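# Carry tube rack through self-closing doors to desk

## Task

Move the tube rack off the counter, take it through the self-closing doors and set it on the desk, standing upright with each tube seated all the way down in a hole; at the end both doors must be closed, neither the rack nor any tube may have touched the floor, and no robot may have fallen or be left leaning. Any number of robots may help; finish by releasing the rack and backing away from it.

## Robot and tools

Robots. Three identical Hello Robot Stretch 3 units, r1, r2 and r3. Each has a base with two drive wheels plus a small passive omni wheel at the back, a lift carriage on a vertical mast, and a telescoping arm that reaches out to the robot's right side. The base cannot strafe; to shift the gripper forward or back you drive the base. Footprint is 0.33 m long by 0.34 m wide. Turning in place pivots about the point midway between the drive wheels, 0.05 m behind the front edge. With the arm fully in and the wrist folded, the wrist pokes 0.06 m past the right side and a spin sweeps a 0.28 m radius; an unfolded, level wrist reaches outside that circle.

Frames. Every robot reports in its own frames, so relative positions between robots come only from images, lidar_m, wrist_depth_mm and head_depth_mm. Base frame: origin on the floor between the drive wheels, x ahead, y to the left, z up. The odometry frame is the base frame as it stood when the scene began. hand_pose is expressed in the base frame at the spot where closed fingertips meet; with all wrist joints at zero its x axis is up, y runs back along the arm toward the mast, z toward the robot's rear. Fingertips are round 0.04 m pads, slightly nearer the wrist when wide open.

execute_actions. Arguments: actions, a list holding one action or nothing (empty just returns state and pictures); cameras, a list of camera names such as r2_wrist_camera (null, omitted or ["all"] gives every camera, [] gives none). An action is an object keyed by r1, r2, r3; each entry may contain base, joints and contact_limits, and everything in it starts at once. base holds exactly one of: translate_m, a straight drive offset in metres from where the base last reported itself, forward positive, -1 to 1; or rotate_rad, an in-place turn offset in radians, counter-clockwise (left) positive, -3.2 to 3.2. joints holds absolute targets by name: lift_m 0 to 1.1 (arm height); arm_m 0 to 0.52 (extension); wrist_yaw_rad -1.345 to 4.42 (0 along the arm, positive swings toward the front, 3.0 folds over the base); wrist_pitch_rad -1.57 to 0.451 (0 level, negative tips the fingers down); wrist_roll_rad -2.911 to 2.911 (0 fingers side by side, level); gripper_m -0.089 to 0.179 (larger is wider; the real fingertip gap is about 0.007 less when nearly shut and 0.025 less when fully open, and zero under 0.007); head_pan_rad -3.953 to 1.73 (0 ahead, positive left, -1.57 along the arm); head_tilt_rad -1.53 to 0.419 (negative down). Done tolerances: lift and arm ±0.004, yaw and roll ±0.02, pitch ±0.05, gripper ±0.004, head ±0.02. contact_limits takes arm_m only: a motor_effort percentage, 1 to 100, at which arm motion halts with contact_stop (negative sense when retracting); it also caps holding force until the next action, and values above the maximum are clipped. An unknown key or out-of-range number rejects the whole call. A robot, base or joint you leave out may still be driving toward an earlier target without any status showing it. No action runs past 15 s. If a result reports a stop, any further execute_actions, wait or finished_scene calls in that same reply are skipped.

wait: seconds, 0 to 10; nothing new is commanded and you get the same report as an empty action. zoom_image: camera name and region [x0, y0, x1, y1] in pixels from the top-left, at most 504 by 504, on a full image from the latest result. finished_scene: scene, the integer of the current scene; irreversible, so the goal must already hold and keep holding.

Results. pictures lists camera names in image order. base_status and joint_status tell how each commanded motion ended: done (for the base, the wheels turned the commanded amount even if they slipped), off_target (resting short and possibly still pushing), contact_stop, time_out, torque_fault; after the last three the old target is dropped. on_its_own covers uncommanded parts; its held at value is a target, not a position, and it flags efforts outside their rest range (likely load or contact). motor_effort is percent of maximum, positive toward higher joint values, with the peak of the last action in brackets; readings carry fixed bias and noise. Positive wheel effort pushes forward. lidar_m: 12 rough distances in metres from the base origin, 30-degree sectors starting straight ahead and going counter-clockwise (4th left, 7th behind, 10th right), scanning a plane 0.17 m above the floor, range 0.15 to 12, "-" for nothing; it misses glass, its own robot, sometimes thin legs, and a low lift hides sectors 5, part of 6, 9 and 10. wrist_depth_mm (45 to 1000) and head_depth_mm (280 to 4000, image sideways) are 7 by 7 grids of median depths read from the top-left. base_odometry is wheel-count only; turned_by_wheels and turned_by_imu give rotation since the last result; base_tilt in degrees, forward and right positive, with a fixed offset up to about 4.

Behaviour. Arm and lift halt and go limp when they press firmly on something; a limp lift can sag under load or keep pressing. Base, wrist and head never self-stop. Long strain switches a wrist servo off for 10 s. The base runs at 0.30 m/s and 1.9 rad/s only with lift_m under 0.30, arm_m under 0.03 and wrist_yaw_rad above 2.54; otherwise 0.10 m/s and 0.63 rad/s. To grasp, command gripper_m below the object width; to let go, open at least 0.02 beyond the touch value; neither readings nor done confirm a hold. Fold or unfold the wrist only with lift_m 0.32 to 0.95, pitch -0.4 and roll near 0; yaw below -0.4 needs pitch -0.5 or lower.

Avoid. Robot bases pressing on each other (no status reports touching; a few millimetres more after contact is already too hard). Robots drift up to 2.5 cm per metre relative to each other, which strains a shared load. Pushing with the gripper above about 0.45 m, repeated pushes, driving while hooked on something fixed, or snagging furniture can tip a robot; reverse in small steps, free the gripper, and drop lift_m to about 0.2 if it stays tilted. Keep the rack and tubes off the floor, avoid drops and slams, and expect the doors to swing shut and loose items to be nudged occasionally. Commands sent keep holding while you think.

Each tool is called after "Emit:" in YAML: its name, and indented under it one key for each argument.

## Session

Emit:
execute_actions:
  actions: []

Scene clock: 0.00 s.
r1.base_odometry: x=+0.000 y=+0.000 heading=+0.000 (m, m, rad; r1's odometry frame)
r1.turned_by_wheels: +0.000 (rad since the last result)
r1.turned_by_imu: +0.000 (rad since the last result)
r1.base_tilt: forward=+2.1 right=+0.5 (deg)
r1.lidar_m: 1.25 1.02 1.02 1.12 1.21 1.20 1.33 1.86 3.27 2.48 1.95 1.94
r1.head_depth_mm: 1924 2037 2013 2035 2033 2019 2002 / 1902 2000 1960 1940 1915 1887 1849 / 1750 1744 1712 1669 1648 1636 1611 / 1530 1517 1494 1488 1471 1446 1442 / 1384 1363 1337 1331 1324 1305 1286 / 1244 1226 1221 1207 1191 1183 1174 / 1127 1120 1111 1099 1089 1084 1075
r1.base_status: not commanded
r1.joint_positions: lift_m=+0.466 arm_m=+0.001 wrist_yaw_rad=+2.813 wrist_pitch_rad=-0.413 wrist_roll_rad=+0.004 gripper_m=+0.037 head_pan_rad=-0.007 head_tilt_rad=+0.014
r1.joint_status: not commanded
r1.motor_effort: left_wheel=+0 right_wheel=+0 lift_m=+20 arm_m=+0 wrist_yaw_rad=+0 wrist_pitch_rad=+8 wrist_roll_rad=+0 gripper_m=-1 head_pan_rad=+0 head_tilt_rad=+1 (%)
r1.hand_pose: x=+0.0514 y=+0.0674 z=+0.4794 quat_wxyz=(+0.257, +0.707, +0.030, +0.658) (m; r1's base frame)
r1.wrist_depth_mm: - - - - 887 842 781 / - - - - 988 892 823 / - - - - - 959 870 / - - - - - - 941 / 762 833 843 840 872 869 886 / 689 - - 704 751 744 727 / 596 - 597 609 602 631 636
r2.base_odometry: x=+0.000 y=+0.000 heading=+0.000 (m, m, rad; r2's odometry frame)
r2.turned_by_wheels: +0.000 (rad since the last result)
r2.turned_by_imu: +0.000 (rad since the last result)
r2.base_tilt: forward=+0.9 right=-0.3 (deg)
r2.lidar_m: 1.42 1.35 1.26 1.29 1.67 2.72 2.77 2.01 1.88 1.93 1.51 1.41
r2.head_depth_mm: 1721 1928 1919 1898 1873 1275 1266 / 1735 2024 2015 2007 1981 1343 1336 / 1755 2141 2131 2114 2122 2095 1959 / 1751 2266 2250 2228 2240 2247 2155 / 1774 2113 2124 2148 2174 2185 2051 / 1695 1799 1818 1832 1847 1860 1859 / 1551 1571 1582 1593 1608 1607 1625
r2.base_status: not commanded
r2.joint_positions: lift_m=+0.470 arm_m=-0.002 wrist_yaw_rad=+2.992 wrist_pitch_rad=-0.372 wrist_roll_rad=-0.011 gripper_m=+0.037 head_pan_rad=+0.006 head_tilt_rad=-0.010
r2.joint_status: not commanded
r2.motor_effort: left_wheel=+1 right_wheel=-1 lift_m=+41 arm_m=+0 wrist_yaw_rad=+0 wrist_pitch_rad=+4 wrist_roll_rad=+0 gripper_m=+0 head_pan_rad=+0 head_tilt_rad=+1 (%)
r2.hand_pose: x=+0.0131 y=+0.0843 z=+0.4936 quat_wxyz=(+0.182, +0.699, +0.079, +0.687) (m; r2's base frame)
r2.wrist_depth_mm: - - - - - - - / - - - - - - - / - - - - - - - / - - - - - - - / 908 913 - 977 - - - / 788 789 - 775 831 823 852 / 657 662 649 690 672 702 727
r3.base_odometry: x=+0.000 y=+0.000 heading=+0.000 (m, m, rad; r3's odometry frame)
r3.turned_by_wheels: +0.000 (rad since the last result)
r3.turned_by_imu: +0.000 (rad since the last result)
r3.base_tilt: forward=-0.7 right=+0.3 (deg)
r3.lidar_m: 2.55 3.10 1.91 1.14 0.75 0.69 0.70 0.88 1.83 1.47 2.17 2.45
r3.head_depth_mm: 2085 2278 2314 2329 2324 2348 2206 / 2090 2407 2491 2486 2503 2495 2202 / 2097 2503 2572 2567 2580 2626 2186 / 2095 2579 2657 2671 2724 2712 2180 / 2108 2675 2760 2790 2780 2802 2169 / 2117 2807 2826 2833 2819 2826 2175 / 2112 2896 2938 2968 2996 2959 2159
r3.base_status: not commanded
r3.joint_positions: lift_m=+0.540 arm_m=-0.002 wrist_yaw_rad=+2.861 wrist_pitch_rad=-0.423 wrist_roll_rad=+0.012 gripper_m=+0.037 head_pan_rad=+0.000 head_tilt_rad=-0.017
r3.joint_status: not commanded
r3.motor_effort: left_wheel=-1 right_wheel=+0 lift_m=+28 arm_m=-1 wrist_yaw_rad=+0 wrist_pitch_rad=+7 wrist_roll_rad=+0 gripper_m=-1 head_pan_rad=+1 head_tilt_rad=+2 (%)
r3.hand_pose: x=+0.0406 y=+0.0722 z=+0.5516 quat_wxyz=(+0.244, +0.709, +0.049, +0.660) (m; r3's base frame)
r3.wrist_depth_mm: - - - - - - - / - - - - - - - / - - - - - - - / - - - - - - - / 814 945 941 937 970 964 933 / 783 - - 781 802 799 809 / 700 678 696 702 703 699 705
pictures: r1_head_camera (sideways: a quarter turn clockwise sets it upright), r1_nav_camera (sideways: a quarter turn counterclockwise sets it upright), r1_wrist_camera, r2_head_camera (sideways: a quarter turn clockwise sets it upright), r2_nav_camera (sideways: a quarter turn counterclockwise sets it upright), r2_wrist_camera, r3_head_camera (sideways: a quarter turn clockwise sets it upright), r3_nav_camera (sideways: a quarter turn counterclockwise sets it upright), r3_wrist_camera
Images, in order (width x height): r1_head_camera 896x504, r1_nav_camera 672x504, r1_wrist_camera 644x364, r2_head_camera 896x504, r2_nav_camera 672x504, r2_wrist_camera 644x364, r3_head_camera 896x504, r3_nav_camera 672x504, r3_wrist_camera 644x364.

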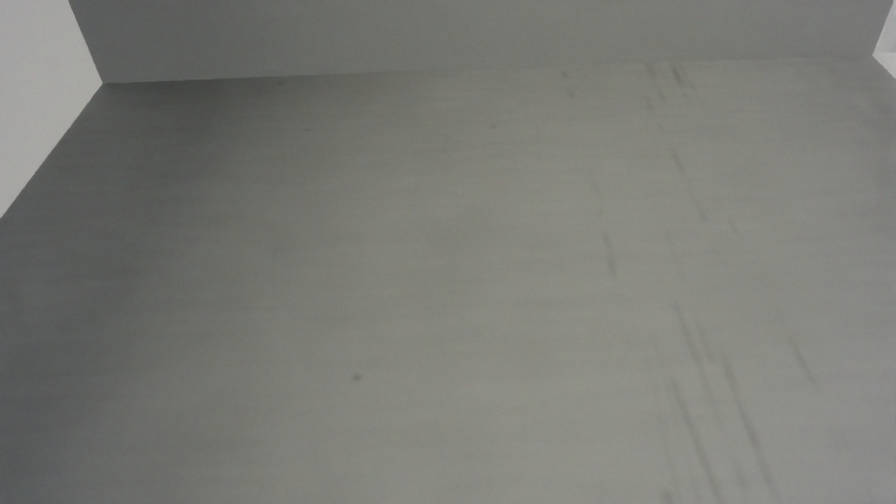

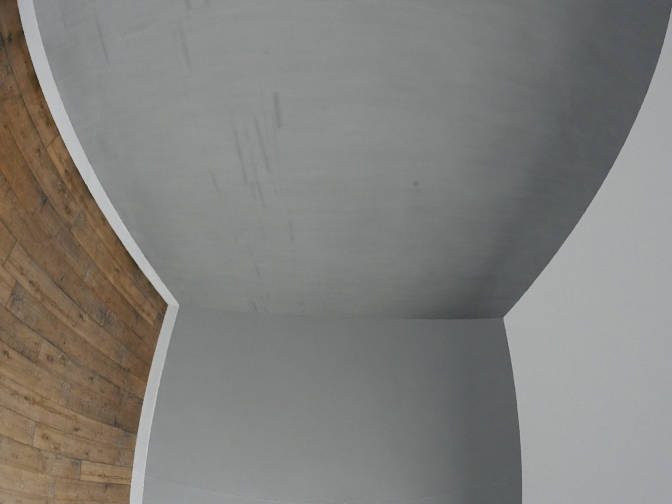

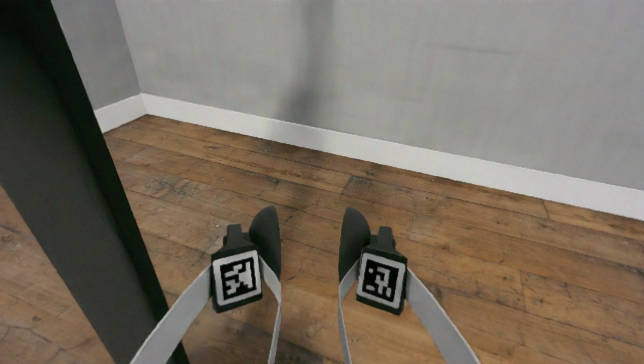

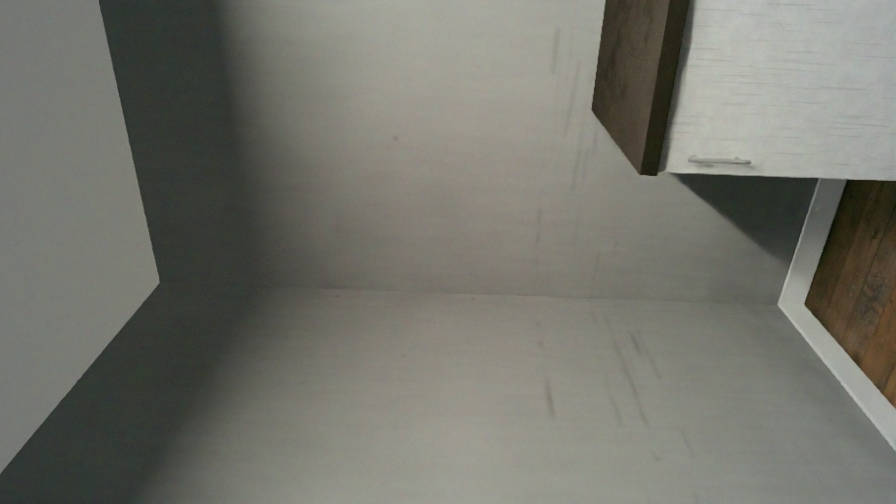

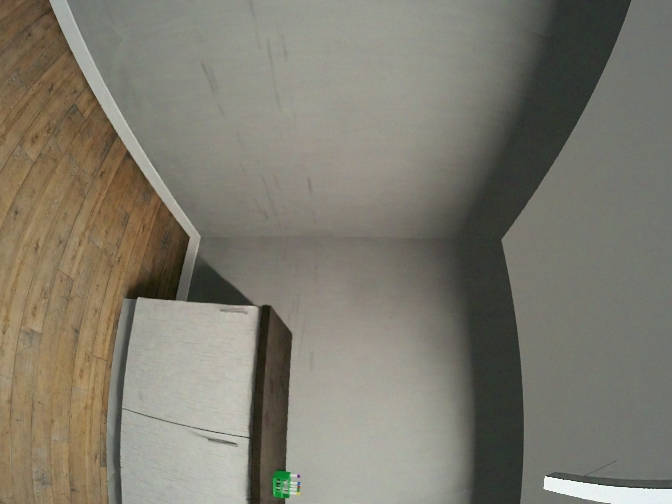

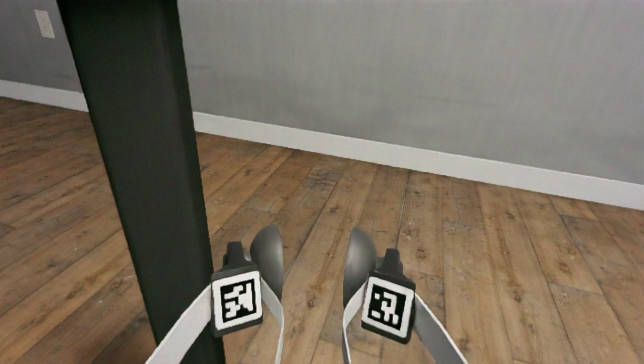

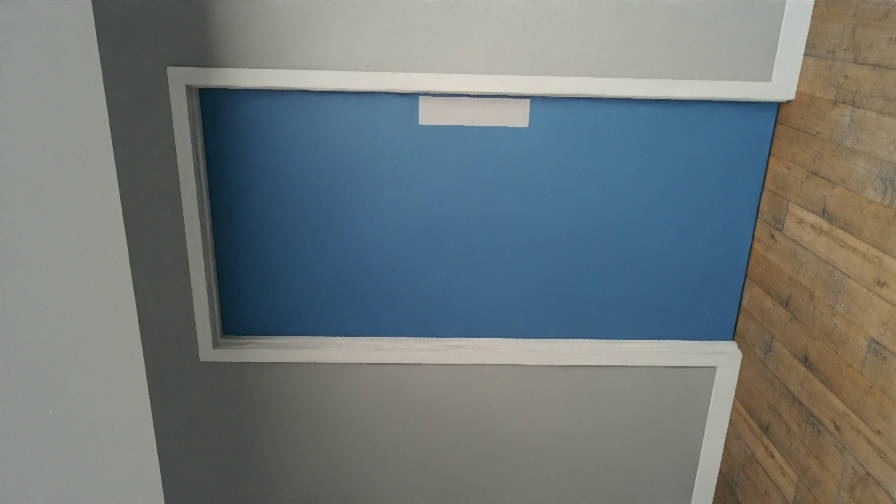

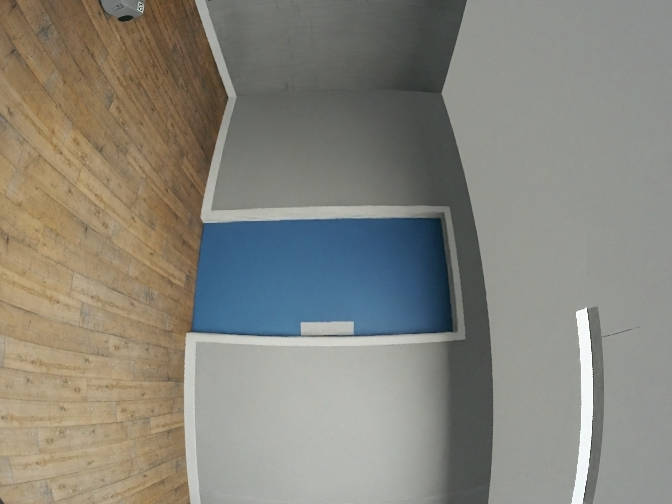

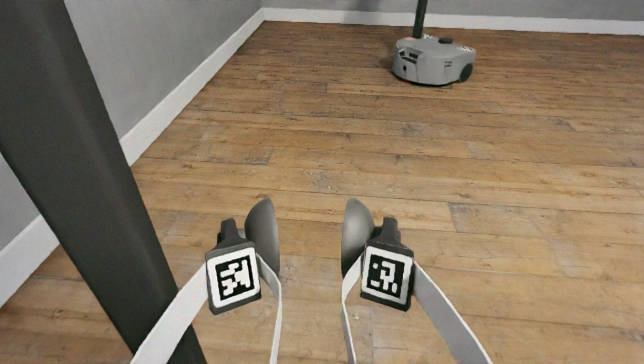

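Emit:
execute_actions:
  actions:
    - {"r1":{"joints":{"head_pan_rad":-2.2,"head_tilt_rad":-0.4}},"r2":{"joints":{"head_pan_rad":-0.7,"head_tilt_rad":-0.3}},"r3":{"joints":{"head_pan_rad":-1.3,"head_tilt_rad":-0.4}}}
  cameras: ["r1_nav_camera","r2_head_camera","r2_nav_camera","r3_nav_camera"]

Scene clock: 2.33 s.
r1.base_odometry: x=+0.000 y=+0.000 heading=+0.000 (m, m, rad; r1's odometry frame)
r1.turned_by_wheels: +0.000 (rad since the last result)
r1.turned_by_imu: +0.000 (rad since the last result)
r1.base_tilt: forward=+2.1 right=+0.5 (deg)
r1.lidar_m: 1.25 1.03 1.02 1.12 1.21 1.20 1.32 1.85 3.27 2.48 1.95 1.94
r1.head_depth_mm: 3238 3396 3641 3227 2236 1786 1441 / 3234 3478 3696 3462 2372 1796 1456 / 3317 3534 3775 3518 2392 1813 1460 / 3316 3638 3807 3516 2400 1812 1461 / 3387 3570 3839 3692 2416 1835 1469 / 3402 3625 3840 3588 2460 1843 1488 / 3419 3637 3991 3689 2474 1860 1492
r1.base_status: not commanded
r1.joint_positions: lift_m=+0.466 arm_m=+0.001 wrist_yaw_rad=+2.813 wrist_pitch_rad=-0.413 wrist_roll_rad=+0.004 gripper_m=+0.037 head_pan_rad=-2.193 head_tilt_rad=-0.395
r1.joint_status: all done
r1.motor_effort: left_wheel=+0(0) right_wheel=+0(1) lift_m=+19(20) arm_m=+1(0) wrist_yaw_rad=+1(1) wrist_pitch_rad=+8(8) wrist_roll_rad=+0(1) gripper_m=+0(0) head_pan_rad=-3(46) head_tilt_rad=-3(28) (%)
r1.hand_pose: x=+0.0514 y=+0.0674 z=+0.4794 quat_wxyz=(+0.257, +0.707, +0.030, +0.658) (m; r1's base frame)
r1.wrist_depth_mm: - - - - 903 820 782 / - - - - 966 906 826 / - - - - - 948 868 / - - - - - - 932 / 780 836 853 852 884 889 865 / 681 - - 710 754 733 744 / 595 - 610 615 620 629 648
r2.base_odometry: x=+0.000 y=+0.000 heading=+0.000 (m, m, rad; r2's odometry frame)
r2.turned_by_wheels: +0.000 (rad since the last result)
r2.turned_by_imu: +0.000 (rad since the last result)
r2.base_tilt: forward=+0.9 right=-0.4 (deg)
r2.lidar_m: 1.42 1.35 1.26 1.29 1.67 2.72 2.77 2.01 1.88 1.93 1.51 1.40
r2.head_depth_mm: 1896 2016 2140 1612 1677 1792 1508 / 1872 1962 2094 1569 1623 1738 1500 / 1824 1927 2028 1526 1561 1684 1498 / 1783 1891 2001 1483 1523 1629 1493 / 1752 1855 1941 1443 1483 1578 1500 / 1715 1797 1904 1422 1443 1533 1478 / 1682 1769 1871 1407 1409 1484 1480
r2.base_status: not commanded
r2.joint_positions: lift_m=+0.470 arm_m=-0.002 wrist_yaw_rad=+2.992 wrist_pitch_rad=-0.372 wrist_roll_rad=-0.011 gripper_m=+0.037 head_pan_rad=-0.693 head_tilt_rad=-0.296
r2.joint_status: all done
r2.motor_effort: left_wheel=+0(1) right_wheel=-1(0) lift_m=+41(41) arm_m=+0(0) wrist_yaw_rad=+0(1) wrist_pitch_rad=+4(4) wrist_roll_rad=+0(0) gripper_m=+0(0) head_pan_rad=-5(51) head_tilt_rad=-2(24) (%)
r2.hand_pose: x=+0.0131 y=+0.0843 z=+0.4936 quat_wxyz=(+0.182, +0.699, +0.079, +0.687) (m; r2's base frame)
r2.wrist_depth_mm: - - - - - - - / - - - - - - - / - - - - - - - / - - - - - - - / 903 877 - - - - - / 766 778 - 808 835 863 860 / 648 665 672 695 666 712 738
r3.base_odometry: x=+0.000 y=+0.000 heading=+0.000 (m, m, rad; r3's odometry frame)
r3.turned_by_wheels: +0.000 (rad since the last result)
r3.turned_by_imu: +0.000 (rad since the last result)
r3.base_tilt: forward=-0.7 right=+0.3 (deg)
r3.lidar_m: 2.54 3.11 1.92 1.14 0.75 0.69 0.70 0.87 1.82 1.47 2.17 2.46
r3.head_depth_mm: 1667 1763 1622 1548 2020 1732 1430 / 1770 1884 1603 2123 2192 1720 1423 / 1876 2014 1577 2301 2306 1747 1415 / 2015 2156 1754 2505 2289 1741 1410 / 2170 2337 1964 2739 2251 1738 1408 / 2345 2563 2141 2805 2233 1738 1397 / 2518 2695 2858 3009 2236 1716 1395
r3.base_status: not commanded
r3.joint_positions: lift_m=+0.540 arm_m=-0.002 wrist_yaw_rad=+2.861 wrist_pitch_rad=-0.423 wrist_roll_rad=+0.012 gripper_m=+0.037 head_pan_rad=-1.293 head_tilt_rad=-0.395
r3.joint_status: all done
r3.motor_effort: left_wheel=-1(1) right_wheel=+0(1) lift_m=+29(29) arm_m=-1(1) wrist_yaw_rad=+0(0) wrist_pitch_rad=+7(7) wrist_roll_rad=+0(0) gripper_m=-1(0) head_pan_rad=-2(33) head_tilt_rad=-3(29) (%)
r3.hand_pose: x=+0.0406 y=+0.0722 z=+0.5516 quat_wxyz=(+0.244, +0.709, +0.049, +0.660) (m; r3's base frame)
r3.wrist_depth_mm: - - - - - - - / - - - - - - - / - - - - - - - / - - - - - - - / 804 954 945 935 980 943 971 / 771 - - 799 813 823 820 / 681 673 693 694 697 707 712
pictures: r1_nav_camera (sideways: a quarter turn counterclockwise sets it upright), r2_head_camera (sideways: a quarter turn clockwise sets it upright), r2_nav_camera (sideways: a quarter turn counterclockwise sets it upright), r3_nav_camera (sideways: a quarter turn counterclockwise sets it upright)
Images, in order (width x height): r1_nav_camera 672x504, r2_head_camera 896x504, r2_nav_camera 672x504, r3_nav_camera 672x504.

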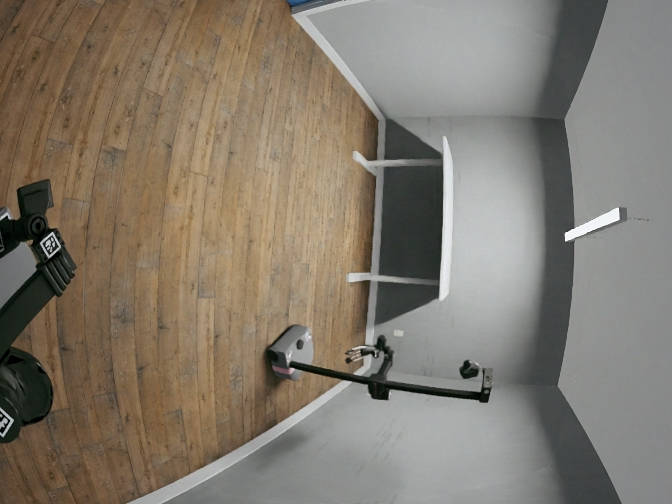

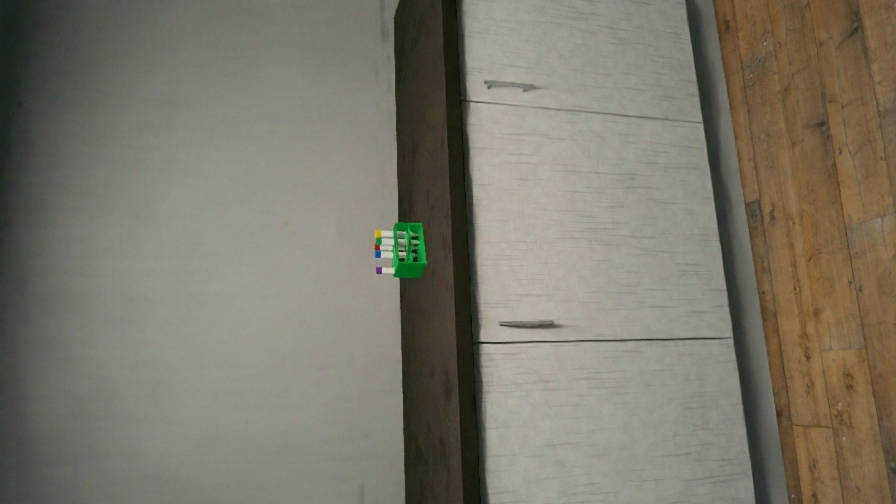

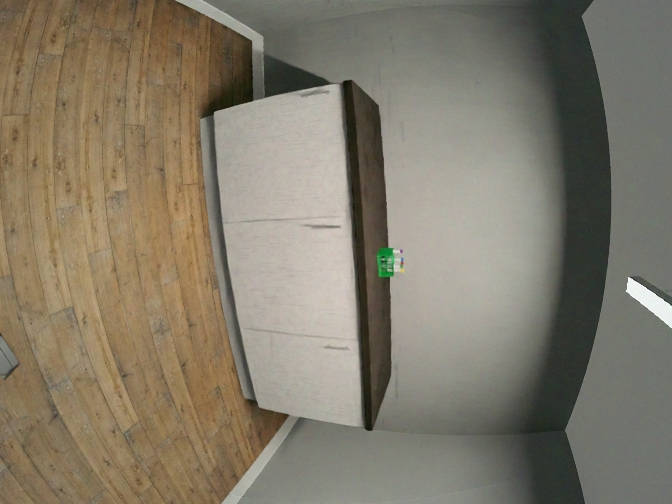

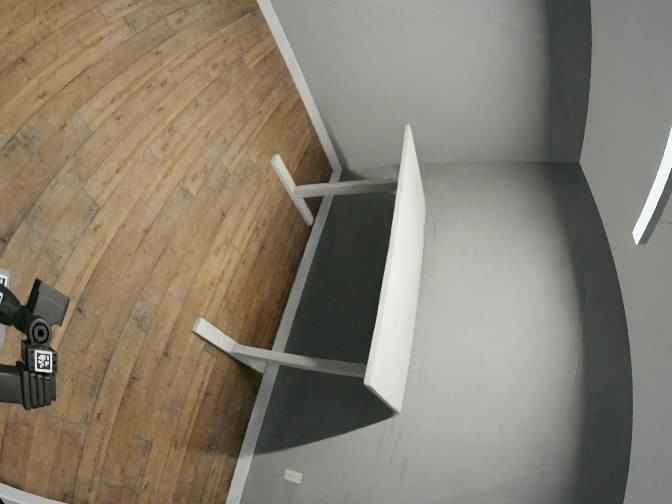

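Emit:
execute_actions:
  actions:
    - {"r1":{"joints":{"head_pan_rad":-1.3,"lift_m":0.27,"wrist_yaw_rad":3.0}},"r2":{"base":{"rotate_rad":-0.83},"joints":{"head_pan_rad":-2.6,"lift_m":0.27}},"r3":{"base":{"rotate_rad":0.0},"joints":{"head_pan_rad":0,"head_tilt_rad":-0.6,"lift_m":0.27,"wrist_yaw_rad":3.0}}}
  cameras: ["r1_nav_camera","r2_nav_camera","r2_head_camera"]

Emit:
execute_actions:
  actions:
    - {"r2":{"base":{"translate_m":1.0}},"r3":{"base":{"translate_m":1.0}}}
  cameras: ["r3_nav_camera","r2_nav_camera"]

Scene clock: 7.33 s.
r1.base_odometry: x=+0.000 y=+0.000 heading=+0.000 (m, m, rad; r1's odometry frame)
r1.turned_by_wheels: +0.000 (rad since the last result)
r1.turned_by_imu: +0.000 (rad since the last result)
r1.base_tilt: forward=+2.1 right=+0.5 (deg)
r1.lidar_m: 1.25 1.03 1.02 1.12 1.21 1.20 1.32 1.86 3.27 2.47 1.95 1.94
r1.head_depth_mm: 2458 2656 2897 3038 2363 1780 1432 / 2302 2472 2661 2851 2379 1798 1441 / 2189 2352 2484 2693 2411 1809 1462 / 2106 2228 2367 2546 2431 1830 1466 / 1987 2103 2222 2361 2431 1843 1476 / 1859 1976 2093 2218 2296 1871 1488 / 1775 1856 1914 2012 2119 1862 1495
r1.base_status: not commanded
r1.joint_positions: lift_m=+0.270 arm_m=+0.001 wrist_yaw_rad=+2.998 wrist_pitch_rad=-0.414 wrist_roll_rad=+0.004 gripper_m=+0.037 head_pan_rad=-1.307 head_tilt_rad=-0.395
r1.joint_status: all done
r1.motor_effort: left_wheel=+0(0) right_wheel=+1(0) lift_m=+16(18) arm_m=+0(0) wrist_yaw_rad=+4(4) wrist_pitch_rad=+9(9) wrist_roll_rad=+0(0) gripper_m=+0(0) head_pan_rad=+4(48) head_tilt_rad=-3(3) (%)
r1.hand_pose: x=+0.0110 y=+0.0770 z=+0.2837 quat_wxyz=(+0.195, +0.702, +0.095, +0.679) (m; r1's base frame)
r1.wrist_depth_mm: 902 - - - 954 833 749 / 954 - - - - 888 822 / 852 - 912 902 951 909 835 / 668 674 704 701 715 742 766 / 548 550 - 582 569 595 598 / 468 488 - 515 500 494 501 / - - - - 412 423 434
r2.base_odometry: x=+0.000 y=+0.000 heading=-0.830 (m, m, rad; r2's odometry frame)
r2.turned_by_wheels: -0.830 (rad since the last result)
r2.turned_by_imu: -0.837 (rad since the last result)
r2.base_tilt: forward=+0.9 right=-0.3 (deg)
r2.lidar_m: 1.42 1.41 1.59 1.28 1.27 1.38 2.11 2.73 2.38 1.91 1.89 1.80
r2.head_depth_mm: 2252 2360 2481 2607 2696 1941 1500 / 2298 2399 2545 2674 2757 1936 1500 / 2327 2456 2609 2743 2771 1939 1496 / 2393 2516 2628 2815 2736 1935 1494 / 2453 2582 2711 2859 2746 1938 1494 / 2496 2664 2790 2958 2692 1923 1479 / 2564 2699 2868 3043 2698 1905 1476
r2.base_status: done
r2.joint_positions: lift_m=+0.270 arm_m=-0.002 wrist_yaw_rad=+2.992 wrist_pitch_rad=-0.372 wrist_roll_rad=-0.011 gripper_m=+0.037 head_pan_rad=-2.593 head_tilt_rad=-0.297
r2.joint_status: all done
r2.motor_effort: left_wheel=+3(5) right_wheel=-3(6) lift_m=+31(38) arm_m=-1(0) wrist_yaw_rad=-1(0) wrist_pitch_rad=+4(4) wrist_roll_rad=+0(0) gripper_m=+0(1) head_pan_rad=-5(50) head_tilt_rad=-2(3) (%)
r2.hand_pose: x=+0.0131 y=+0.0843 z=+0.2935 quat_wxyz=(+0.182, +0.699, +0.080, +0.687) (m; r2's base frame)
r2.wrist_depth_mm: 929 - - - - - - / - - - - - - - / 990 - - - - - - / 785 - 833 847 857 897 917 / 612 604 663 660 681 675 699 / 504 513 - 526 556 565 577 / 452 - - 478 452 485 476
r3.base_odometry: x=+0.000 y=+0.000 heading=+0.000 (m, m, rad; r3's odometry frame)
r3.turned_by_wheels: +0.000 (rad since the last result)
r3.turned_by_imu: -0.001 (rad since the last result)
r3.base_tilt: forward=-0.7 right=+0.4 (deg)
r3.lidar_m: 2.56 3.12 1.92 1.14 0.75 0.69 0.70 0.87 1.83 1.47 2.17 2.46
r3.head_depth_mm: 2058 2237 2457 2324 1801 1484 1262 / 2168 2362 2613 2298 1796 1477 1255 / 2250 2470 2721 2258 1788 1480 1248 / 2329 2592 2809 2275 1786 1469 1246 / 2426 2641 2874 2256 1765 1461 1239 / 2439 2733 2951 2236 1765 1454 1231 / 2542 2841 3033 2219 1755 1449 1227
r3.base_status: done
r3.joint_positions: lift_m=+0.270 arm_m=-0.002 wrist_yaw_rad=+2.999 wrist_pitch_rad=-0.424 wrist_roll_rad=+0.012 gripper_m=+0.037 head_pan_rad=-0.007 head_tilt_rad=-0.593
r3.joint_status: all done
r3.motor_effort: left_wheel=-1(1) right_wheel=-1(0) lift_m=+21(27) arm_m=-1(1) wrist_yaw_rad=+1(0) wrist_pitch_rad=+7(8) wrist_roll_rad=+0(0) gripper_m=-1(0) head_pan_rad=+3(34) head_tilt_rad=-3(22) (%)
r3.hand_pose: x=+0.0106 y=+0.0785 z=+0.2816 quat_wxyz=(+0.199, +0.704, +0.098, +0.675) (m; r3's base frame)
r3.wrist_depth_mm: 675 - - - - - - / 711 - - - - - - / 724 - 802 840 828 831 839 / 640 635 660 660 665 674 674 / 539 539 - 548 577 556 564 / 478 - - - 479 482 482 / - - - - 412 422 421
pictures: r1_nav_camera (sideways: a quarter turn counterclockwise sets it upright), r2_head_camera (sideways: a quarter turn clockwise sets it upright), r2_nav_camera (sideways: a quarter turn counterclockwise sets it upright)
Images, in order (width x height): r1_nav_camera 672x504, r2_head_camera 896x504, r2_nav_camera 672x504.

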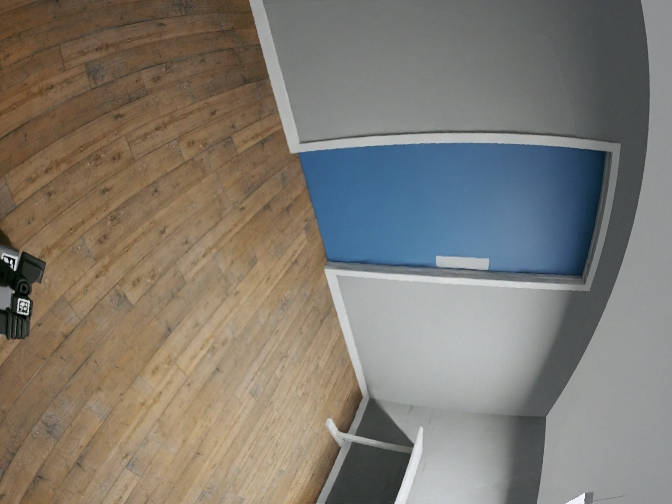

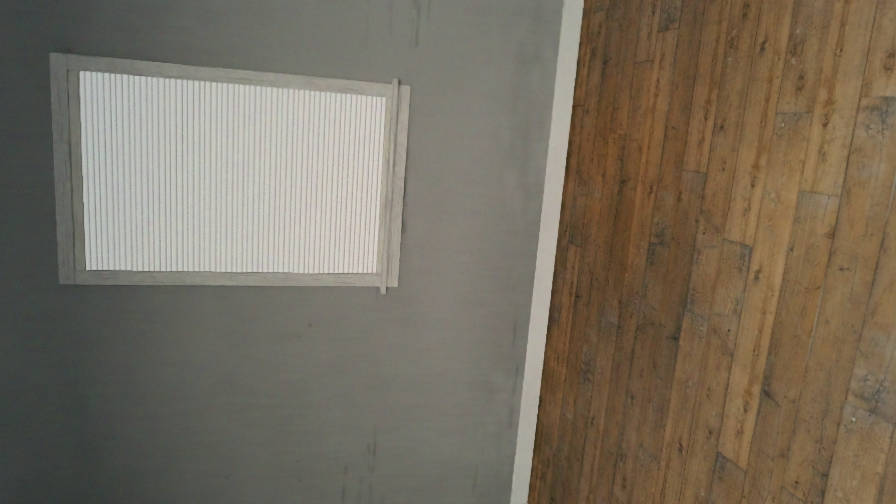

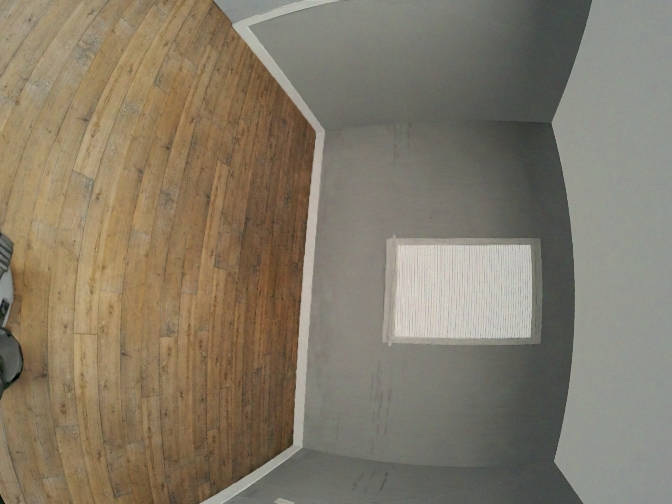

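Scene clock: 12.43 s.
r1.base_odometry: x=+0.000 y=+0.000 heading=+0.000 (m, m, rad; r1's odometry frame)
r1.turned_by_wheels: +0.000 (rad since the last result)
r1.turned_by_imu: +0.000 (rad since the last result)
r1.base_tilt: forward=+2.1 right=+0.5 (deg)
r1.lidar_m: 1.25 1.02 1.02 1.12 1.21 1.20 1.33 2.08 1.39 2.47 1.94 1.94
r1.head_depth_mm: 2489 2656 2892 3050 2327 1796 1444 / 2323 2441 2636 2847 2373 1803 1448 / 2193 2348 2515 2696 2388 1821 1452 / 2089 2226 2369 2538 2417 1832 1466 / 1971 2100 2224 2375 2405 1855 1485 / 1869 1977 2074 2233 2289 1862 1492 / 1779 1849 1923 2008 2111 1868 1493
r1.base_status: not commanded
r1.joint_positions: lift_m=+0.270 arm_m=+0.001 wrist_yaw_rad=+2.998 wrist_pitch_rad=-0.414 wrist_roll_rad=+0.004 gripper_m=+0.037 head_pan_rad=-1.307 head_tilt_rad=-0.395
r1.joint_status: not commanded
r1.motor_effort: left_wheel=+0(0) right_wheel=+0(0) lift_m=+15(16) arm_m=+0(1) wrist_yaw_rad=+3(3) wrist_pitch_rad=+9(9) wrist_roll_rad=+0(1) gripper_m=+0(0) head_pan_rad=+4(3) head_tilt_rad=-3(3) (%)
r1.hand_pose: x=+0.0110 y=+0.0770 z=+0.2837 quat_wxyz=(+0.195, +0.702, +0.095, +0.679) (m; r1's base frame)
r1.wrist_depth_mm: 917 - - - 953 821 749 / 965 - - - - 897 796 / 859 - 907 924 934 925 823 / 669 667 698 719 719 737 751 / 549 550 - 567 577 582 594 / 467 479 - 514 504 489 495 / - - - - 418 424 432
r2.base_odometry: x=+0.675 y=-0.738 heading=-0.830 (m, m, rad; r2's odometry frame)
r2.turned_by_wheels: +0.000 (rad since the last result)
r2.turned_by_imu: -0.002 (rad since the last result)
r2.base_tilt: forward=+0.9 right=-0.2 (deg)
r2.lidar_m: 0.49 0.49 0.52 0.79 1.64 1.79 2.74 3.65 1.91 1.53 1.51 0.62
r2.head_depth_mm: 3036 3169 3281 3500 2768 1960 1505 / 3107 3238 3449 3581 2747 1946 1500 / 3140 3303 3495 3653 2736 1954 1490 / 3214 3380 3540 3669 2756 1937 1488 / 3265 3447 3644 3829 2738 1933 1481 / 3063 3290 3415 3558 2717 1929 1479 / 2523 2639 2689 2775 2619 1913 1477
r2.base_status: done
r2.joint_positions: lift_m=+0.270 arm_m=-0.002 wrist_yaw_rad=+2.992 wrist_pitch_rad=-0.372 wrist_roll_rad=-0.011 gripper_m=+0.037 head_pan_rad=-2.593 head_tilt_rad=-0.297
r2.joint_status: not commanded
r2.motor_effort: left_wheel=+2(9) right_wheel=-3(6) lift_m=+31(31) arm_m=+0(0) wrist_yaw_rad=+0(0) wrist_pitch_rad=+5(4) wrist_roll_rad=+0(0) gripper_m=+0(0) head_pan_rad=-5(4) head_tilt_rad=-2(2) (%)
r2.hand_pose: x=+0.0131 y=+0.0843 z=+0.2934 quat_wxyz=(+0.182, +0.699, +0.080, +0.687) (m; r2's base frame)
r2.wrist_depth_mm: - - - 865 618 487 405 / - - - 913 648 502 411 / - - - - 695 520 421 / 763 - 828 840 761 555 434 / 608 609 661 655 674 624 476 / 503 524 - 545 564 560 508 / 455 - - 478 456 484 489
r3.base_odometry: x=+1.000 y=+0.000 heading=+0.000 (m, m, rad; r3's odometry frame)
r3.turned_by_wheels: +0.000 (rad since the last result)
r3.turned_by_imu: +0.008 (rad since the last result)
r3.base_tilt: forward=-0.7 right=+0.3 (deg)
r3.lidar_m: 1.63 1.96 2.51 1.51 1.74 1.61 1.64 2.05 1.86 1.92 1.65 1.52
r3.head_depth_mm: 1316 1450 1596 1757 1809 1482 1260 / 1363 1496 1657 1851 1810 1485 1255 / 1419 1556 1730 1946 1788 1471 1251 / 1466 1617 1797 2017 1777 1471 1245 / 1522 1692 1896 2105 1777 1454 1240 / 1531 1693 1894 2069 1760 1453 1231 / 1574 1770 2004 2157 1755 1441 1231
r3.base_status: done
r3.joint_positions: lift_m=+0.270 arm_m=-0.002 wrist_yaw_rad=+2.999 wrist_pitch_rad=-0.424 wrist_roll_rad=+0.012 gripper_m=+0.037 head_pan_rad=-0.007 head_tilt_rad=-0.594
r3.joint_status: not commanded
r3.motor_effort: left_wheel=-2(7) right_wheel=+1(7) lift_m=+21(22) arm_m=-1(1) wrist_yaw_rad=+0(1) wrist_pitch_rad=+7(7) wrist_roll_rad=+0(0) gripper_m=+0(0) head_pan_rad=+3(3) head_tilt_rad=-3(4) (%)
r3.hand_pose: x=+0.0105 y=+0.0785 z=+0.2816 quat_wxyz=(+0.199, +0.704, +0.098, +0.675) (m; r3's base frame)
r3.wrist_depth_mm: - - - - - - - / - - - - - - - / 792 - 820 825 835 834 844 / 641 632 659 651 664 670 676 / 542 542 - 550 575 561 558 / 474 - - - 474 477 485 / - - - - 419 417 420
pictures: r2_nav_camera (sideways: a quarter turn counterclockwise sets it upright), r3_nav_camera (sideways: a quarter turn counterclockwise sets it upright)
Images, in order (width x height): r2_nav_camera 672x504, r3_nav_camera 672x504.

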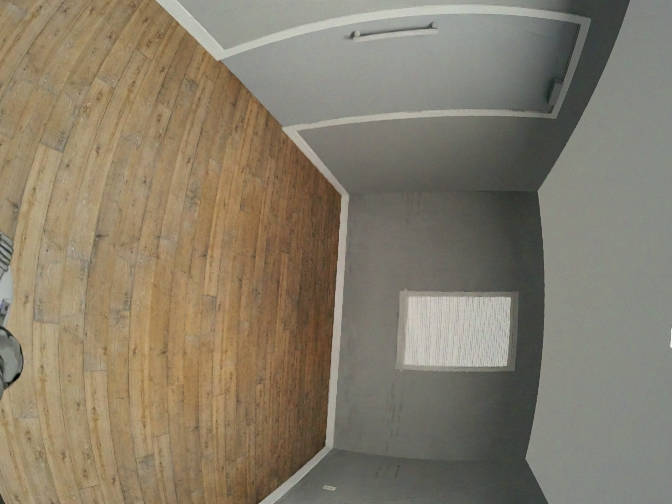

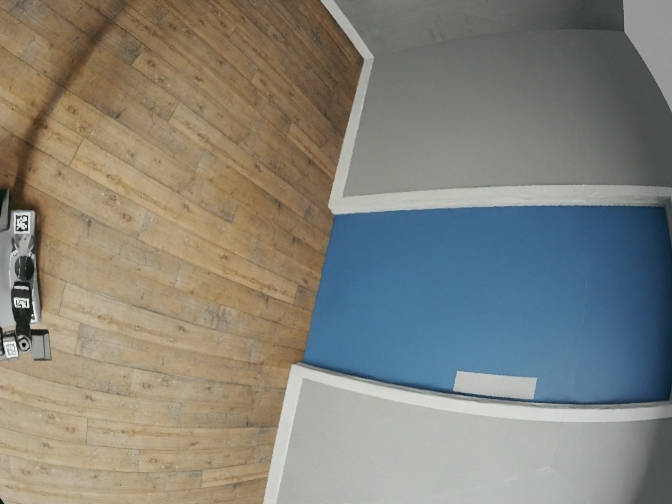

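Emit:
execute_actions:
  actions:
    - {"r2":{"base":{"rotate_rad":1.93},"joints":{"lift_m":0.93,"head_pan_rad":-1.57,"head_tilt_rad":-0.7,"wrist_pitch_rad":-0.4}},"r3":{"base":{"translate_m":1.0}},"r1":{"base":{"rotate_rad":-1.5},"joints":{"head_pan_rad":0,"head_tilt_rad":-0.6}}}
  cameras: []

Emit:
execute_actions:
  actions:
    - {"r2":{"joints":{"wrist_yaw_rad":1.5,"gripper_m":0.17}},"r3":{"base":{"rotate_rad":-0.35}},"r1":{"base":{"translate_m":0.7}}}
  cameras: ["r1_nav_camera","r3_nav_camera","r2_head_camera"]

Scene clock: 20.10 s.
r1.base_odometry: x=+0.000 y=+0.000 heading=-1.500 (m, m, rad; r1's odometry frame)
r1.turned_by_wheels: -1.500 (rad since the last result)
r1.turned_by_imu: -1.500 (rad since the last result)
r1.base_tilt: forward=+2.1 right=+0.4 (deg)
r1.lidar_m: 1.54 1.94 1.94 1.20 1.02 1.02 1.16 1.20 1.20 1.37 2.30 3.27
r1.head_depth_mm: 3277 3704 3234 2322 1816 1497 1256 / 2989 3283 3289 2360 1841 1494 1262 / 2647 2931 3118 2379 1835 1520 1270 / 2395 2633 2762 1942 1862 1514 1279 / 1425 2348 2577 2332 1864 1519 1279 / 2084 2263 2431 2449 1882 1538 1290 / 1941 2085 2236 2349 1899 1551 1297
r1.base_status: done
r1.joint_positions: lift_m=+0.270 arm_m=+0.001 wrist_yaw_rad=+2.998 wrist_pitch_rad=-0.414 wrist_roll_rad=+0.004 gripper_m=+0.037 head_pan_rad=-0.007 head_tilt_rad=-0.593
r1.joint_status: all done
r1.motor_effort: left_wheel=+2(10) right_wheel=-1(6) lift_m=+16(16) arm_m=+0(1) wrist_yaw_rad=+2(3) wrist_pitch_rad=+9(9) wrist_roll_rad=+0(0) gripper_m=+0(2) head_pan_rad=+3(46) head_tilt_rad=-4(21) (%)
r1.hand_pose: x=+0.0109 y=+0.0770 z=+0.2837 quat_wxyz=(+0.195, +0.702, +0.095, +0.679) (m; r1's base frame)
r1.wrist_depth_mm: 759 - - - - - - / 822 - - - - - - / 810 - 883 932 965 976 - / 676 669 703 705 728 746 751 / 548 552 - 566 600 592 600 / 462 485 - 513 504 503 507 / - - - - 421 426 428
r2.base_odometry: x=+0.675 y=-0.738 heading=+1.100 (m, m, rad; r2's odometry frame)
r2.turned_by_wheels: +1.930 (rad since the last result)
r2.turned_by_imu: +1.941 (rad since the last result)
r2.base_tilt: forward=+0.8 right=-0.4 (deg)
r2.lidar_m: 1.64 1.69 2.28 3.65 2.20 1.58 1.51 0.73 0.51 0.49 0.50 0.66
r2.head_depth_mm: 916 1023 821 608 629 - 1120 / 914 1025 823 609 654 - 1126 / 918 1024 781 608 654 - - / 919 1018 762 609 653 - 1132 / 924 1025 781 607 653 - 1132 / 923 1022 820 608 671 805 1112 / 926 1025 818 608 665 832 1111
r2.base_status: done
r2.joint_positions: lift_m=+0.930 arm_m=-0.002 wrist_yaw_rad=+2.992 wrist_pitch_rad=-0.413 wrist_roll_rad=-0.011 gripper_m=+0.037 head_pan_rad=-1.577 head_tilt_rad=-0.692
r2.joint_status: all done
r2.motor_effort: left_wheel=-1(4) right_wheel=+2(8) lift_m=+50(51) arm_m=+0(1) wrist_yaw_rad=+0(1) wrist_pitch_rad=+4(4) wrist_roll_rad=+0(0) gripper_m=-1(0) head_pan_rad=+4(52) head_tilt_rad=-4(31) (%)
r2.hand_pose: x=+0.0124 y=+0.0794 z=+0.9435 quat_wxyz=(+0.196, +0.697, +0.094, +0.683) (m; r2's base frame)
r2.wrist_depth_mm: - - - - - - - / - - - - - - - / - - - - - - - / - - - - - - - / - - - - - - - / - - - - - - - / - - - - - - -
r3.base_odometry: x=+2.000 y=+0.000 heading=+0.000 (m, m, rad; r3's odometry frame)
r3.turned_by_wheels: +0.000 (rad since the last result)
r3.turned_by_imu: +0.008 (rad since the last result)
r3.base_tilt: forward=-0.8 right=+0.4 (deg)
r3.lidar_m: 0.70 0.82 1.72 2.14 2.72 2.53 2.57 2.60 2.17 0.99 0.74 0.69
r3.head_depth_mm: 542 592 654 727 818 939 1101 / 562 615 679 760 866 996 1179 / 581 639 711 797 913 1068 1210 / 605 666 743 841 968 1136 1243 / 625 694 780 888 1028 1230 1245 / 652 726 818 940 1090 1266 1237 / 674 740 812 909 1039 1284 1226
r3.base_status: done
r3.joint_positions: lift_m=+0.270 arm_m=-0.002 wrist_yaw_rad=+2.999 wrist_pitch_rad=-0.424 wrist_roll_rad=+0.012 gripper_m=+0.037 head_pan_rad=-0.007 head_tilt_rad=-0.594
r3.joint_status: not commanded
r3.motor_effort: left_wheel=-2(6) right_wheel=+2(10) lift_m=+21(22) arm_m=-1(1) wrist_yaw_rad=+1(1) wrist_pitch_rad=+7(7) wrist_roll_rad=+0(0) gripper_m=+0(0) head_pan_rad=+3(3) head_tilt_rad=-3(3) (%)
r3.hand_pose: x=+0.0104 y=+0.0785 z=+0.2816 quat_wxyz=(+0.199, +0.704, +0.099, +0.675) (m; r3's base frame)
r3.wrist_depth_mm: - - - - - - - / - - - - - - - / 804 - 806 813 838 836 860 / 646 632 656 657 665 675 679 / 539 543 - 556 571 563 559 / 476 - - - 473 481 483 / - - - - 413 419 420
pictures: none
No camera images: the call's "cameras" was empty. Leave "cameras" out to get every camera's image.

Scene clock: 24.13 s.
r1.base_odometry: x=+0.050 y=-0.698 heading=-1.500 (m, m, rad; r1's odometry frame)
r1.turned_by_wheels: +0.000 (rad since the last result)
r1.turned_by_imu: +0.001 (rad since the last result)
r1.base_tilt: forward=+2.2 right=+0.5 (deg)
r1.lidar_m: 0.88 0.86 1.45 1.66 1.53 1.53 1.75 1.69 1.68 1.92 2.81 2.82
r1.head_depth_mm: 2460 2767 3003 2319 1814 1488 1260 / 2184 2446 2735 2355 1837 1497 1257 / 1954 2168 2394 2363 1841 1430 1269 / 1773 1917 2119 2265 1253 1326 1254 / 1634 1758 1922 2150 1088 1283 1272 / 826 1665 1798 1885 1716 1484 1297 / 712 802 1671 1813 1867 1545 1291
r1.base_status: done
r1.joint_positions: lift_m=+0.270 arm_m=+0.001 wrist_yaw_rad=+2.998 wrist_pitch_rad=-0.415 wrist_roll_rad=+0.004 gripper_m=+0.037 head_pan_rad=-0.007 head_tilt_rad=-0.593
r1.joint_status: not commanded
r1.motor_effort: left_wheel=+2(12) right_wheel=-1(4) lift_m=+16(16) arm_m=+1(0) wrist_yaw_rad=+2(2) wrist_pitch_rad=+9(9) wrist_roll_rad=-1(0) gripper_m=-1(0) head_pan_rad=+3(4) head_tilt_rad=-3(4) (%)
r1.hand_pose: x=+0.0108 y=+0.0770 z=+0.2837 quat_wxyz=(+0.195, +0.702, +0.096, +0.679) (m; r1's base frame)
r1.wrist_depth_mm: - - - - - - - / - - - - - - - / 855 - 917 940 946 - - / 664 667 691 713 717 732 762 / 541 557 - 579 591 581 600 / 464 481 - 508 505 496 507 / - - - - 413 421 431
r2.base_odometry: x=+0.675 y=-0.738 heading=+1.100 (m, m, rad; r2's odometry frame)
r2.turned_by_wheels: +0.000 (rad since the last result)
r2.turned_by_imu: -0.001 (rad since the last result)
r2.base_tilt: forward=+0.9 right=-0.4 (deg)
r2.lidar_m: 1.64 1.68 2.28 3.65 2.20 1.58 1.51 0.72 0.51 0.49 0.50 0.66
r2.head_depth_mm: 912 1024 822 609 631 - 1121 / 919 1026 819 609 637 - - / 919 1021 782 608 636 - - / 921 1013 762 608 673 805 - / 920 1024 783 608 670 804 - / 923 1024 821 609 669 - - / 923 1021 820 608 665 - -
r2.base_status: not commanded
r2.joint_positions: lift_m=+0.930 arm_m=-0.002 wrist_yaw_rad=+1.502 wrist_pitch_rad=-0.413 wrist_roll_rad=-0.011 gripper_m=+0.170 head_pan_rad=-1.577 head_tilt_rad=-0.692
r2.joint_status: all done
r2.motor_effort: left_wheel=-1(1) right_wheel=+2(2) lift_m=+50(50) arm_m=+0(0) wrist_yaw_rad=-3(3) wrist_pitch_rad=+4(4) wrist_roll_rad=+0(0) gripper_m=+0(84) head_pan_rad=+4(4) head_tilt_rad=-4(5) (%)
r2.hand_pose: x=+0.2031 y=-0.1587 z=+0.9435 quat_wxyz=(+0.607, +0.576, -0.403, +0.369) (m; r2's base frame)
r2.wrist_depth_mm: - - - - - - - / - - - - 857 666 693 / - - - - 834 488 435 / - - - - 856 494 343 / - - - - 849 501 355 / - - - - 857 560 352 / - - - - 843 564 325
r3.base_odometry: x=+2.000 y=+0.000 heading=-0.350 (m, m, rad; r3's odometry frame)
r3.turned_by_wheels: -0.350 (rad since the last result)
r3.turned_by_imu: -0.353 (rad since the last result)
r3.base_tilt: forward=-0.7 right=+0.4 (deg)
r3.lidar_m: 0.69 0.73 0.94 2.11 1.05 0.98 2.53 2.67 2.59 1.95 0.81 0.70
r3.head_depth_mm: 553 611 682 774 892 1053 1210 / 555 613 686 777 894 1061 1222 / 555 615 687 780 900 1069 1223 / 557 616 691 783 904 1069 1218 / 559 619 692 788 909 1080 1215 / 560 621 695 790 913 1087 1217 / 561 622 697 793 917 1092 1220
r3.base_status: done
r3.joint_positions: lift_m=+0.270 arm_m=-0.002 wrist_yaw_rad=+2.999 wrist_pitch_rad=-0.424 wrist_roll_rad=+0.012 gripper_m=+0.037 head_pan_rad=-0.007 head_tilt_rad=-0.594
r3.joint_status: not commanded
r3.motor_effort: left_wheel=+2(10) right_wheel=-4(9) lift_m=+22(22) arm_m=-1(1) wrist_yaw_rad=+0(1) wrist_pitch_rad=+8(7) wrist_roll_rad=+0(0) gripper_m=+0(0) head_pan_rad=+3(3) head_tilt_rad=-3(2) (%)
r3.hand_pose: x=+0.0104 y=+0.0785 z=+0.2816 quat_wxyz=(+0.199, +0.704, +0.099, +0.675) (m; r3's base frame)
r3.wrist_depth_mm: - - - - - 963 680 / - - - - - 967 703 / 798 - 826 828 844 837 750 / 647 634 657 661 661 669 673 / 540 542 - 553 565 558 561 / 479 - - - 479 477 485 / - - - - 415 417 421
pictures: r1_nav_camera (sideways: a quarter turn counterclockwise sets it upright), r2_head_camera (sideways: a quarter turn clockwise sets it upright), r3_nav_camera (sideways: a quarter turn counterclockwise sets it upright)
Images, in order (width x height): r1_nav_camera 672x504, r2_head_camera 896x504, r3_nav_camera 672x504.

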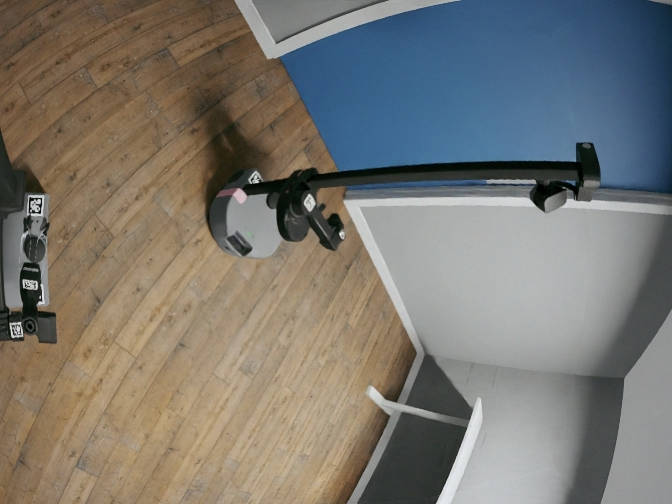

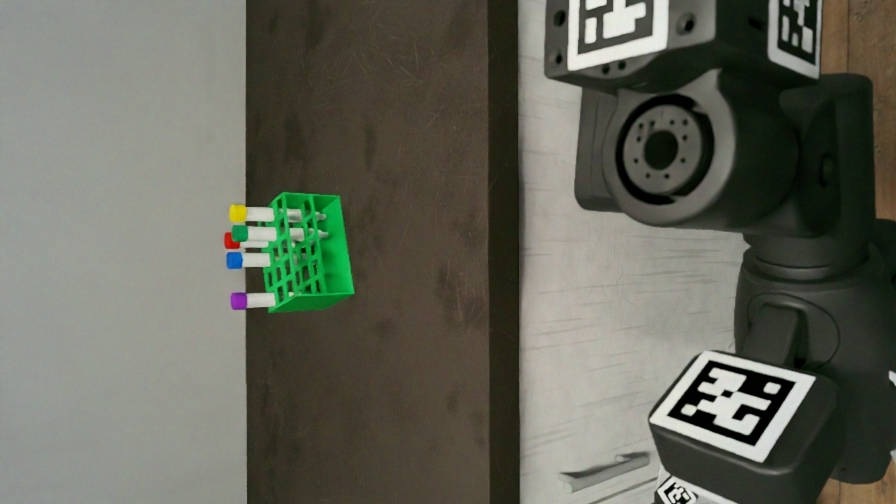

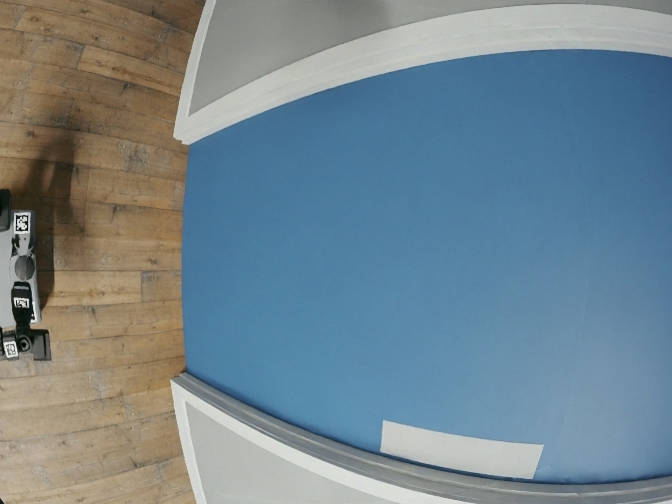

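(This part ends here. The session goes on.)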